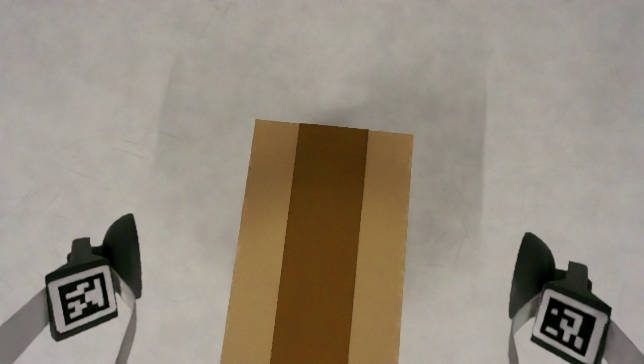

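>>> execute_actions([
  {"r2":{"joints":{"lift_m":0.92}}},
], cameras=[])

>>> execute_actions([
  {"r2":{"joints":{"gripper_m":0.075}}},
], cameras=[])

>>> execute_actions([
  {"r2":{"joints":{"lift_m":0.95}}},
], cameras=[])

>>> execute_actions([
  {"r2":{"base":{"rotate_rad":1.55},"joints":{"arm_m":0.25,"head_tilt_rad":-0.9}}},
], cameras=[])

>>> execute_actions([
  {"r2":{"base":{"translate_m":1.0},"joints":{"lift_m":0.68}}},
], cameras=[])

>>> execute_actions([
  {"r2":{"base":{"translate_m":0.59}}},
], cameras=[])

>>> execute_actions([
  {"r2":{"base":{"rotate_rad":1.52}}},
], cameras=["r2_head_camera","r2_wrist_camera"])

Scene clock: 260.10 s.
r1.base_odometry: x=+2.027 y=+0.786 heading=+0.635 (m, m, rad; r1's odometry frame)
r1.turned_by_wheels: +0.000 (rad since the last result)
r1.turned_by_imu: +0.001 (rad since the last result)
r1.base_tilt: forward=+0.8 right=-2.0 (deg)
r1.lidar_m: 0.18 0.18 0.24 0.60 1.88 2.50 3.15 2.28 0.25 0.24 0.25 0.18
r1.head_depth_mm: 2156 1876 1637 1515 - - - / 2157 1879 1128 1327 1235 960 - / 2115 1836 1122 869 1262 1100 - / 1923 724 601 512 1222 1005 - / 1130 1070 965 777 681 1037 1102 / 653 629 586 745 775 799 845 / 466 476 487 488 455 432 560
r1.base_status: not commanded
r1.joint_positions: lift_m=+0.651 arm_m=+0.240 wrist_yaw_rad=-1.333 wrist_pitch_rad=-0.564 wrist_roll_rad=+0.019 gripper_m=+0.000 head_pan_rad=-1.443 head_tilt_rad=-0.988
r1.joint_status: not commanded
r1.motor_effort: left_wheel=-1(1) right_wheel=+12(12) lift_m=+55(55) arm_m=+1(1) wrist_yaw_rad=-6(6) wrist_pitch_rad=+8(8) wrist_roll_rad=+0(0) gripper_m=-2(3) head_pan_rad=-2(2) head_tilt_rad=-7(7) (%)
r1.hand_pose: x=-0.2193 y=-0.4326 z=+0.6326 quat_wxyz=(+0.406, -0.270, -0.659, -0.572) (m; r1's base frame)
r1.wrist_depth_mm: - - - - - - - / - - - - - - - / - - - - - - - / - - - - - - - / 920 948 939 - 969 948 959 / 358 358 795 818 849 836 865 / 490 416 350 320 316 759 757
r2.base_odometry: x=+0.335 y=-1.516 heading=+1.210 (m, m, rad; r2's odometry frame)
r2.turned_by_wheels: +0.000 (rad since the last result)
r2.turned_by_imu: +0.000 (rad since the last result)
r2.base_tilt: forward=-2.2 right=+0.0 (deg)
r2.lidar_m: 2.22 2.34 2.58 2.08 2.41 2.62 2.55 1.70 0.86 1.26 1.18 1.21
r2.head_depth_mm: 1077 - - 814 716 1303 1161 / 1058 1179 1009 815 720 1334 1180 / 1055 - 1012 757 719 1338 1181 / 1078 1215 763 712 740 1340 1181 / 1096 1219 1017 822 743 1341 1185 / 1106 1226 1019 825 744 1343 1184 / 1106 1228 1024 827 745 1354 1184
r2.base_status: not commanded
r2.joint_positions: lift_m=+0.920 arm_m=+0.435 wrist_yaw_rad=+0.001 wrist_pitch_rad=-1.251 wrist_roll_rad=-0.013 gripper_m=+0.179 head_pan_rad=-1.563 head_tilt_rad=-0.692
r2.joint_status: all done
r2.motor_effort: left_wheel=-3(2) right_wheel=+3(3) lift_m=+15(20) arm_m=+4(4) wrist_yaw_rad=-1(2) wrist_pitch_rad=+0(1) wrist_roll_rad=+1(1) gripper_m=+1(0) head_pan_rad=-2(3) head_tilt_rad=-2(2) (%)
r2.hand_pose: x=-0.0216 y=-0.6373 z=+0.8082 quat_wxyz=(+0.577, +0.417, -0.569, -0.411) (m; r2's base frame)
r2.wrist_depth_mm: 282 282 278 278 274 276 273 / 275 273 147 145 144 266 266 / 269 268 143 141 141 259 258 / 261 258 139 137 138 254 253 / 257 255 135 134 134 247 247 / - 248 132 132 131 242 240 / 242 242 129 128 129 237 -
pictures: none
No camera images: the call's "cameras" was empty. Leave "cameras" out to get every camera's image.

Scene clock: 261.63 s.
r1.base_odometry: x=+2.027 y=+0.786 heading=+0.635 (m, m, rad; r1's odometry frame)
r1.turned_by_wheels: +0.000 (rad since the last result)
r1.turned_by_imu: +0.000 (rad since the last result)
r1.base_tilt: forward=+0.9 right=-2.1 (deg)
r1.lidar_m: 0.18 0.18 0.24 0.60 1.87 2.50 3.13 2.27 0.25 0.24 0.25 0.18
r1.head_depth_mm: 2167 1872 1652 1515 - - - / 2180 1874 1128 1322 1242 965 - / 2115 1843 1120 870 1258 1096 - / 1930 724 600 513 1220 1007 - / 1132 1068 968 780 678 1031 1106 / 652 628 585 746 775 799 842 / 467 476 487 489 455 431 560
r1.base_status: not commanded
r1.joint_positions: lift_m=+0.651 arm_m=+0.240 wrist_yaw_rad=-1.333 wrist_pitch_rad=-0.564 wrist_roll_rad=+0.019 gripper_m=+0.000 head_pan_rad=-1.443 head_tilt_rad=-0.988
r1.joint_status: not commanded
r1.motor_effort: left_wheel=-1(1) right_wheel=+11(11) lift_m=+55(55) arm_m=+1(1) wrist_yaw_rad=-7(7) wrist_pitch_rad=+8(8) wrist_roll_rad=+0(0) gripper_m=-2(3) head_pan_rad=-2(2) head_tilt_rad=-7(7) (%)
r1.hand_pose: x=-0.2193 y=-0.4326 z=+0.6326 quat_wxyz=(+0.406, -0.270, -0.659, -0.572) (m; r1's base frame)
r1.wrist_depth_mm: - - - - - - - / - - - - - - - / - - - - - - - / - - - - - - - / 912 936 939 - 982 953 980 / 356 358 820 806 847 871 871 / 496 417 344 317 316 747 773
r2.base_odometry: x=+0.335 y=-1.516 heading=+1.210 (m, m, rad; r2's odometry frame)
r2.turned_by_wheels: +0.000 (rad since the last result)
r2.turned_by_imu: +0.000 (rad since the last result)
r2.base_tilt: forward=-2.2 right=+0.1 (deg)
r2.lidar_m: 2.22 2.34 2.57 2.08 2.42 2.62 2.56 1.69 0.86 1.26 1.18 1.21
r2.head_depth_mm: 1085 - - 811 716 1308 1160 / 1055 1170 1010 819 719 1339 1178 / 1058 - 977 744 720 1338 1176 / 1079 1213 775 708 737 1345 1178 / 1099 1217 1015 819 741 1347 1187 / 1104 1222 1020 825 742 1343 1185 / 1106 1220 1025 827 743 1345 1183
r2.base_status: not commanded
r2.joint_positions: lift_m=+0.920 arm_m=+0.435 wrist_yaw_rad=+0.001 wrist_pitch_rad=-1.259 wrist_roll_rad=-0.013 gripper_m=+0.076 head_pan_rad=-1.563 head_tilt_rad=-0.692
r2.joint_status: all done
r2.motor_effort: left_wheel=-1(3) right_wheel=+1(8) lift_m=+18(18) arm_m=+4(4) wrist_yaw_rad=-1(1) wrist_pitch_rad=+3(3) wrist_roll_rad=+1(1) gripper_m=-22(96) head_pan_rad=-4(3) head_tilt_rad=-3(2) (%)
r2.hand_pose: x=-0.0216 y=-0.6353 z=+0.8075 quat_wxyz=(+0.576, +0.419, -0.567, -0.414) (m; r2's base frame)
r2.wrist_depth_mm: 278 278 274 273 271 271 268 / 272 271 144 143 142 263 262 / 266 264 141 139 138 257 255 / 259 260 137 136 135 251 250 / 252 252 134 133 132 247 246 / 249 - 131 130 129 240 240 / 243 239 128 127 126 234 235
pictures: none
No camera images: the call's "cameras" was empty. Leave "cameras" out to get every camera's image.

Scene clock: 262.70 s.
r1.base_odometry: x=+2.027 y=+0.786 heading=+0.635 (m, m, rad; r1's odometry frame)
r1.turned_by_wheels: +0.000 (rad since the last result)
r1.turned_by_imu: +0.000 (rad since the last result)
r1.base_tilt: forward=+0.8 right=-2.3 (deg)
r1.lidar_m: 0.18 0.18 0.24 0.60 1.88 2.50 3.13 2.28 0.25 0.24 0.25 0.18
r1.head_depth_mm: 2172 1884 1640 1523 - - - / 2175 1872 1125 1325 1237 966 - / 2124 1829 1123 873 1257 1099 - / 1927 723 601 512 1227 1005 - / 1129 1064 966 781 678 1032 1103 / 653 630 586 748 776 797 844 / 466 475 486 488 455 430 562
r1.base_status: not commanded
r1.joint_positions: lift_m=+0.651 arm_m=+0.240 wrist_yaw_rad=-1.333 wrist_pitch_rad=-0.564 wrist_roll_rad=+0.019 gripper_m=+0.000 head_pan_rad=-1.443 head_tilt_rad=-0.988
r1.joint_status: not commanded
r1.motor_effort: left_wheel=-1(1) right_wheel=+12(12) lift_m=+55(55) arm_m=+1(1) wrist_yaw_rad=-6(6) wrist_pitch_rad=+8(8) wrist_roll_rad=+0(0) gripper_m=-3(2) head_pan_rad=-2(2) head_tilt_rad=-7(7) (%)
r1.hand_pose: x=-0.2193 y=-0.4326 z=+0.6326 quat_wxyz=(+0.406, -0.270, -0.659, -0.572) (m; r1's base frame)
r1.wrist_depth_mm: - - - - - - - / - - - - - - - / - - - - - - - / - - - - - - - / 936 942 925 - 924 978 979 / 352 361 829 811 858 839 859 / 491 419 350 321 315 746 771
r2.base_odometry: x=+0.335 y=-1.516 heading=+1.210 (m, m, rad; r2's odometry frame)
r2.turned_by_wheels: +0.000 (rad since the last result)
r2.turned_by_imu: +0.000 (rad since the last result)
r2.base_tilt: forward=-2.1 right=+0.1 (deg)
r2.lidar_m: 2.22 2.34 2.58 2.08 2.41 2.62 2.56 1.69 0.86 1.25 1.18 1.21
r2.head_depth_mm: 1059 - 969 814 717 1302 1160 / 1044 1209 1008 818 718 1343 1178 / - 1219 919 755 725 1347 1174 / 1079 1214 730 701 737 1345 1182 / 1096 1218 1021 818 740 1344 1178 / 1105 1221 1024 825 741 1353 1182 / 1106 1221 1024 825 742 1353 1181
r2.base_status: not commanded
r2.joint_positions: lift_m=+0.949 arm_m=+0.435 wrist_yaw_rad=+0.001 wrist_pitch_rad=-1.271 wrist_roll_rad=-0.013 gripper_m=+0.082 head_pan_rad=-1.563 head_tilt_rad=-0.692
r2.joint_status: all done
r2.on_its_own: gripper_m is held at +0.081, not at your +0.075, by its stall guard, which is still easing
r2.motor_effort: left_wheel=-1(1) right_wheel=+2(2) lift_m=+28(30) arm_m=+4(4) wrist_yaw_rad=-1(0) wrist_pitch_rad=+7(7) wrist_roll_rad=+0(1) gripper_m=-10(23) head_pan_rad=-3(2) head_tilt_rad=-2(2) (%)
r2.hand_pose: x=-0.0216 y=-0.6321 z=+0.8362 quat_wxyz=(+0.573, +0.423, -0.565, -0.417) (m; r2's base frame)
r2.wrist_depth_mm: 307 308 303 304 299 298 297 / 301 298 295 147 291 293 290 / 294 295 145 142 141 286 284 / 287 284 140 138 137 279 277 / 281 279 135 133 133 274 273 / 273 - 132 130 129 267 267 / 270 267 128 126 126 261 261
pictures: none
No camera images: the call's "cameras" was empty. Leave "cameras" out to get every camera's image.

Scene clock: 266.10 s.
r1.base_odometry: x=+2.027 y=+0.786 heading=+0.635 (m, m, rad; r1's odometry frame)
r1.turned_by_wheels: +0.000 (rad since the last result)
r1.turned_by_imu: +0.000 (rad since the last result)
r1.base_tilt: forward=+0.7 right=-2.2 (deg)
r1.lidar_m: 0.18 0.18 0.24 0.60 1.88 2.50 3.13 2.40 0.25 0.24 0.25 0.18
r1.head_depth_mm: 2172 1871 1649 1506 - - - / 2165 1882 1128 1331 1236 965 - / 2121 1833 1125 870 1259 1094 - / 1929 723 601 512 1222 1006 - / 1127 1062 964 781 679 1030 1106 / 651 629 585 745 775 796 841 / 466 476 487 489 456 430 560
r1.base_status: not commanded
r1.joint_positions: lift_m=+0.651 arm_m=+0.240 wrist_yaw_rad=-1.333 wrist_pitch_rad=-0.564 wrist_roll_rad=+0.019 gripper_m=+0.000 head_pan_rad=-1.443 head_tilt_rad=-0.988
r1.joint_status: not commanded
r1.motor_effort: left_wheel=-1(1) right_wheel=+12(12) lift_m=+55(55) arm_m=+1(1) wrist_yaw_rad=-6(7) wrist_pitch_rad=+8(8) wrist_roll_rad=+0(0) gripper_m=-2(3) head_pan_rad=-3(3) head_tilt_rad=-7(6) (%)
r1.hand_pose: x=-0.2193 y=-0.4326 z=+0.6326 quat_wxyz=(+0.406, -0.270, -0.659, -0.572) (m; r1's base frame)
r1.wrist_depth_mm: - - - - - - - / - - - - - - - / - - - - - - - / - - - - - - - / 948 901 926 - 991 974 992 / 360 356 803 854 845 856 865 / 490 416 349 324 316 748 744
r2.base_odometry: x=+0.335 y=-1.516 heading=+2.760 (m, m, rad; r2's odometry frame)
r2.turned_by_wheels: +1.550 (rad since the last result)
r2.turned_by_imu: +1.569 (rad since the last result)
r2.base_tilt: forward=-2.2 right=+0.1 (deg)
r2.lidar_m: 2.07 2.42 2.63 2.55 1.70 0.86 1.26 1.19 1.18 2.22 2.32 2.59
r2.head_depth_mm: - 2039 1776 1567 1370 1235 1117 / - 2016 1776 1563 1384 1239 1153 / - - 569 588 1379 1232 1153 / 2102 - 565 569 1384 1243 1155 / 2109 2076 1786 1524 1387 1238 1124 / 2117 2108 1788 1556 1382 1244 1122 / 2110 2095 1774 1559 1382 1237 1122
r2.base_status: done
r2.joint_positions: lift_m=+0.949 arm_m=+0.250 wrist_yaw_rad=+0.001 wrist_pitch_rad=-1.271 wrist_roll_rad=-0.013 gripper_m=+0.082 head_pan_rad=-1.563 head_tilt_rad=-0.889
r2.joint_status: all done
r2.on_its_own: gripper_m is held at +0.081, not at your +0.075, by its stall guard, which is not easing now
r2.motor_effort: left_wheel=-1(10) right_wheel=+2(13) lift_m=+27(28) arm_m=-3(3) wrist_yaw_rad=-1(2) wrist_pitch_rad=+7(7) wrist_roll_rad=+0(1) gripper_m=-20(20) head_pan_rad=-4(4) head_tilt_rad=-3(11) (%)
r2.hand_pose: x=-0.0216 y=-0.4480 z=+0.8362 quat_wxyz=(+0.573, +0.423, -0.565, -0.417) (m; r2's base frame)
r2.wrist_depth_mm: - - - - - - - / - - - 148 - - - / - - 145 143 142 - - / - - 140 138 137 - 951 / - - 135 134 133 948 956 / 963 - 131 130 129 930 938 / 957 930 127 126 126 921 919
pictures: none
No camera images: the call's "cameras" was empty. Leave "cameras" out to get every camera's image.

Scene clock: 277.23 s.
r1.base_odometry: x=+2.027 y=+0.786 heading=+0.635 (m, m, rad; r1's odometry frame)
r1.turned_by_wheels: +0.000 (rad since the last result)
r1.turned_by_imu: +0.001 (rad since the last result)
r1.base_tilt: forward=+0.8 right=-2.1 (deg)
r1.lidar_m: 0.18 0.18 0.24 0.60 1.88 2.51 3.11 1.47 0.25 0.24 0.25 0.18
r1.head_depth_mm: 2165 1875 1656 1513 - - - / 2171 1865 1132 1330 1242 967 - / 2137 1834 1121 867 1257 1095 - / 1922 723 600 514 1224 1010 - / 1132 1064 963 780 678 1030 1106 / 652 629 585 745 775 798 843 / 466 476 487 489 456 431 561
r1.base_status: not commanded
r1.joint_positions: lift_m=+0.651 arm_m=+0.240 wrist_yaw_rad=-1.333 wrist_pitch_rad=-0.564 wrist_roll_rad=+0.019 gripper_m=+0.000 head_pan_rad=-1.443 head_tilt_rad=-0.988
r1.joint_status: not commanded
r1.motor_effort: left_wheel=-1(1) right_wheel=+12(12) lift_m=+55(55) arm_m=+1(1) wrist_yaw_rad=-7(6) wrist_pitch_rad=+8(8) wrist_roll_rad=+0(0) gripper_m=-2(3) head_pan_rad=-3(2) head_tilt_rad=-6(6) (%)
r1.hand_pose: x=-0.2193 y=-0.4326 z=+0.6326 quat_wxyz=(+0.406, -0.270, -0.659, -0.572) (m; r1's base frame)
r1.wrist_depth_mm: - - - - - - - / - - - - - - - / - - - - - - - / - - - - - - - / 888 933 888 - 948 936 993 / 355 356 832 818 842 834 864 / 487 414 350 321 316 767 785
r2.base_odometry: x=-0.593 y=-1.144 heading=+2.760 (m, m, rad; r2's odometry frame)
r2.turned_by_wheels: +0.000 (rad since the last result)
r2.turned_by_imu: -0.001 (rad since the last result)
r2.base_tilt: forward=-2.2 right=+0.1 (deg)
r2.lidar_m: 1.08 1.13 2.23 2.52 2.64 2.33 1.81 2.02 2.31 2.24 2.09 1.57
r2.head_depth_mm: 2130 2097 1781 1551 1381 - - / 2136 2106 1800 - 1363 1239 1151 / 2116 2086 1853 - 1335 1236 1153 / 2162 2097 1785 1567 774 1239 1149 / 2145 2080 1786 1555 1386 1239 1120 / 2133 2096 1797 1555 1373 1238 1122 / 2136 2086 1784 1552 1387 1243 1122
r2.base_status: done
r2.joint_positions: lift_m=+0.680 arm_m=+0.250 wrist_yaw_rad=+0.001 wrist_pitch_rad=-1.271 wrist_roll_rad=-0.013 gripper_m=+0.082 head_pan_rad=-1.563 head_tilt_rad=-0.889
r2.joint_status: all done
r2.on_its_own: gripper_m is held at +0.081, not at your +0.075, by its stall guard, which is not easing now
r2.motor_effort: left_wheel=-2(5) right_wheel=+2(9) lift_m=+19(24) arm_m=-3(3) wrist_yaw_rad=-1(1) wrist_pitch_rad=+7(7) wrist_roll_rad=+0(1) gripper_m=-20(20) head_pan_rad=-4(3) head_tilt_rad=-4(3) (%)
r2.hand_pose: x=-0.0216 y=-0.4480 z=+0.5668 quat_wxyz=(+0.573, +0.423, -0.565, -0.417) (m; r2's base frame)
r2.wrist_depth_mm: 775 783 771 761 773 759 771 / 770 771 771 147 763 748 744 / 755 756 145 143 142 741 743 / 747 731 140 138 137 717 714 / 725 725 136 133 134 708 707 / 713 - 132 130 129 690 693 / 703 693 128 126 125 687 673
pictures: none
No camera images: the call's "cameras" was empty. Leave "cameras" out to get every camera's image.

Scene clock: 284.27 s.
r1.base_odometry: x=+2.027 y=+0.786 heading=+0.635 (m, m, rad; r1's odometry frame)
r1.turned_by_wheels: +0.000 (rad since the last result)
r1.turned_by_imu: +0.001 (rad since the last result)
r1.base_tilt: forward=+0.8 right=-2.3 (deg)
r1.lidar_m: 0.18 0.18 0.24 0.60 1.88 2.51 3.11 0.96 0.25 0.24 0.25 0.18
r1.head_depth_mm: 2163 1870 1640 1517 - - - / 2179 1865 1124 1330 1241 965 - / 2119 1831 1120 871 1253 1095 - / 1932 722 600 513 1221 1005 - / 1130 1066 963 779 678 1031 1098 / 655 630 587 744 777 798 842 / 466 476 488 489 456 431 560
r1.base_status: not commanded
r1.joint_positions: lift_m=+0.651 arm_m=+0.240 wrist_yaw_rad=-1.333 wrist_pitch_rad=-0.564 wrist_roll_rad=+0.019 gripper_m=+0.000 head_pan_rad=-1.443 head_tilt_rad=-0.988
r1.joint_status: not commanded
r1.motor_effort: left_wheel=-1(1) right_wheel=+12(11) lift_m=+55(55) arm_m=+1(1) wrist_yaw_rad=-6(7) wrist_pitch_rad=+8(8) wrist_roll_rad=+0(0) gripper_m=-3(1) head_pan_rad=-4(2) head_tilt_rad=-6(6) (%)
r1.hand_pose: x=-0.2193 y=-0.4326 z=+0.6326 quat_wxyz=(+0.406, -0.270, -0.659, -0.572) (m; r1's base frame)
r1.wrist_depth_mm: - - - - - - - / - - - - - - - / - - - - - - - / - - 904 980 - - - / 898 917 922 - 941 974 983 / 354 361 810 828 842 844 846 / 479 421 348 318 320 741 755
r2.base_odometry: x=-1.141 y=-0.925 heading=+2.760 (m, m, rad; r2's odometry frame)
r2.turned_by_wheels: +0.000 (rad since the last result)
r2.turned_by_imu: -0.001 (rad since the last result)
r2.base_tilt: forward=-2.2 right=+0.1 (deg)
r2.lidar_m: 0.49 0.51 1.05 2.50 2.62 2.92 2.39 2.56 2.34 2.26 1.28 0.51
r2.head_depth_mm: 2154 2062 1765 1550 1393 - - / 2166 2083 1813 - 1358 1237 1152 / 2158 2091 1833 - 1334 1231 1152 / 2147 2098 1783 1567 772 1238 1153 / 2138 2081 1780 1555 1377 1234 1129 / 2129 2109 1791 1555 1387 1240 1128 / 2152 2095 1789 1559 1377 1235 1119
r2.base_status: done
r2.joint_positions: lift_m=+0.680 arm_m=+0.250 wrist_yaw_rad=+0.001 wrist_pitch_rad=-1.271 wrist_roll_rad=-0.013 gripper_m=+0.082 head_pan_rad=-1.563 head_tilt_rad=-0.889
r2.joint_status: not commanded
r2.on_its_own: gripper_m is held at +0.081, not at your +0.075, by its stall guard, which is not easing now
r2.motor_effort: left_wheel=-2(4) right_wheel=+2(9) lift_m=+19(19) arm_m=-3(3) wrist_yaw_rad=-1(1) wrist_pitch_rad=+7(7) wrist_roll_rad=+1(1) gripper_m=-20(20) head_pan_rad=-2(2) head_tilt_rad=-3(3) (%)
r2.hand_pose: x=-0.0216 y=-0.4480 z=+0.5668 quat_wxyz=(+0.573, +0.423, -0.565, -0.417) (m; r2's base frame)
r2.wrist_depth_mm: 797 793 786 767 785 766 762 / 767 771 768 148 759 753 757 / 768 754 146 143 142 747 744 / 731 733 140 138 138 725 714 / 733 718 135 134 133 713 708 / 717 - 131 129 129 684 685 / 690 693 127 126 125 674 670
pictures: none
No camera images: the call's "cameras" was empty. Leave "cameras" out to get every camera's image.

Scene clock: 287.63 s.
r1.base_odometry: x=+2.027 y=+0.786 heading=+0.635 (m, m, rad; r1's odometry frame)
r1.turned_by_wheels: +0.000 (rad since the last result)
r1.turned_by_imu: +0.000 (rad since the last result)
r1.base_tilt: forward=+0.8 right=-2.1 (deg)
r1.lidar_m: 0.18 0.18 0.24 0.60 1.88 2.50 3.12 0.97 0.25 0.24 0.25 0.18
r1.head_depth_mm: 2173 1870 919 1515 - - - / 2165 1870 1124 1328 1239 971 - / 2138 1834 1123 868 1262 1098 - / 1922 724 601 514 1225 1003 - / 1127 1064 960 781 679 1027 1105 / 653 631 588 744 774 796 842 / 466 476 487 488 455 430 560
r1.base_status: not commanded
r1.joint_positions: lift_m=+0.651 arm_m=+0.240 wrist_yaw_rad=-1.333 wrist_pitch_rad=-0.564 wrist_roll_rad=+0.019 gripper_m=+0.000 head_pan_rad=-1.443 head_tilt_rad=-0.988
r1.joint_status: not commanded
r1.motor_effort: left_wheel=-1(1) right_wheel=+12(12) lift_m=+54(55) arm_m=+1(1) wrist_yaw_rad=-6(6) wrist_pitch_rad=+8(8) wrist_roll_rad=+0(0) gripper_m=-2(3) head_pan_rad=-2(3) head_tilt_rad=-7(6) (%)
r1.hand_pose: x=-0.2193 y=-0.4326 z=+0.6326 quat_wxyz=(+0.406, -0.270, -0.659, -0.572) (m; r1's base frame)
r1.wrist_depth_mm: - - - - - - - / 304 - - - - - - / 269 - 990 - - - - / 272 380 861 - - - - / 293 928 859 - 948 939 962 / 340 356 828 797 849 849 844 / 483 415 348 326 315 761 764
r2.base_odometry: x=-1.141 y=-0.925 heading=-2.003 (m, m, rad; r2's odometry frame)
r2.turned_by_wheels: +1.520 (rad since the last result)
r2.turned_by_imu: +1.539 (rad since the last result)
r2.base_tilt: forward=-2.2 right=+0.1 (deg)
r2.lidar_m: 2.51 2.59 2.96 2.40 2.92 2.36 2.27 1.35 0.52 0.49 0.51 1.04
r2.head_depth_mm: 863 1028 1246 1487 1388 - - / 852 975 1202 - 1310 1239 1147 / 848 851 1079 - 1024 1235 1150 / 846 845 1191 1352 773 1242 1155 / 841 839 1193 1427 1052 1237 1126 / 839 832 1189 1423 1086 1238 1125 / 851 824 1042 1327 1072 1249 1121
r2.base_status: done
r2.joint_positions: lift_m=+0.680 arm_m=+0.250 wrist_yaw_rad=+0.001 wrist_pitch_rad=-1.271 wrist_roll_rad=-0.013 gripper_m=+0.082 head_pan_rad=-1.563 head_tilt_rad=-0.889
r2.joint_status: not commanded
r2.on_its_own: gripper_m is held at +0.081, not at your +0.075, by its stall guard, which is not easing now
r2.motor_effort: left_wheel=-1(8) right_wheel=+2(11) lift_m=+19(19) arm_m=-3(3) wrist_yaw_rad=+0(2) wrist_pitch_rad=+7(6) wrist_roll_rad=+1(1) gripper_m=-20(20) head_pan_rad=-3(3) head_tilt_rad=-3(3) (%)
r2.hand_pose: x=-0.0216 y=-0.4480 z=+0.5668 quat_wxyz=(+0.573, +0.423, -0.565, -0.417) (m; r2's base frame)
r2.wrist_depth_mm: 508 688 703 713 551 667 705 / 509 691 701 148 367 746 754 / 517 686 145 142 142 728 737 / 406 373 140 138 137 707 710 / 731 721 136 134 133 705 706 / 704 - 131 129 129 682 695 / 694 691 127 126 126 675 678
pictures: r2_head_camera (sideways: a quarter turn clockwise sets it upright), r2_wrist_camera
camera_calibration (this result's frames):
r2_head_camera: T_world_to_cam=[[0.00433183, 0.80831, -0.588741, 0.783977], [0.999909, -0.011005, -0.00775217, 0.00247724], [-0.0127453, -0.588654, -0.808285, 1.01001], [0, 0, 0, 1]] pos_world=[0.00699983, -0.0391204, 1.27796]
r2_wrist_camera: T_world_to_cam=[[-0.997069, -0.0584471, -0.049372, -0.0130135], [-0.0511366, 0.989085, -0.138185, 0.558007], [0.0569097, -0.135255, -0.989175, 0.667056], [0, 0, 0, 1]] pos_world=[-0.0224028, -0.462454, 0.736301]
Images, in order (width x height): r2_head_camera 896x504, r2_wrist_camera 644x364.

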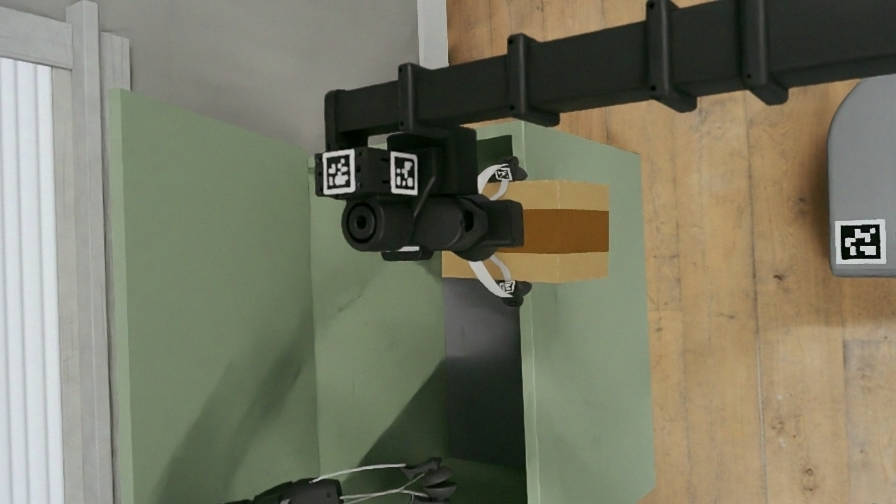

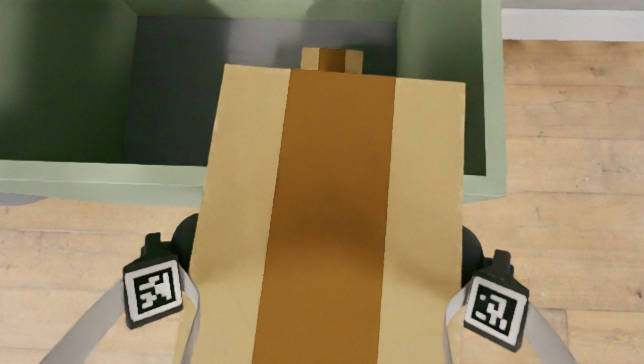

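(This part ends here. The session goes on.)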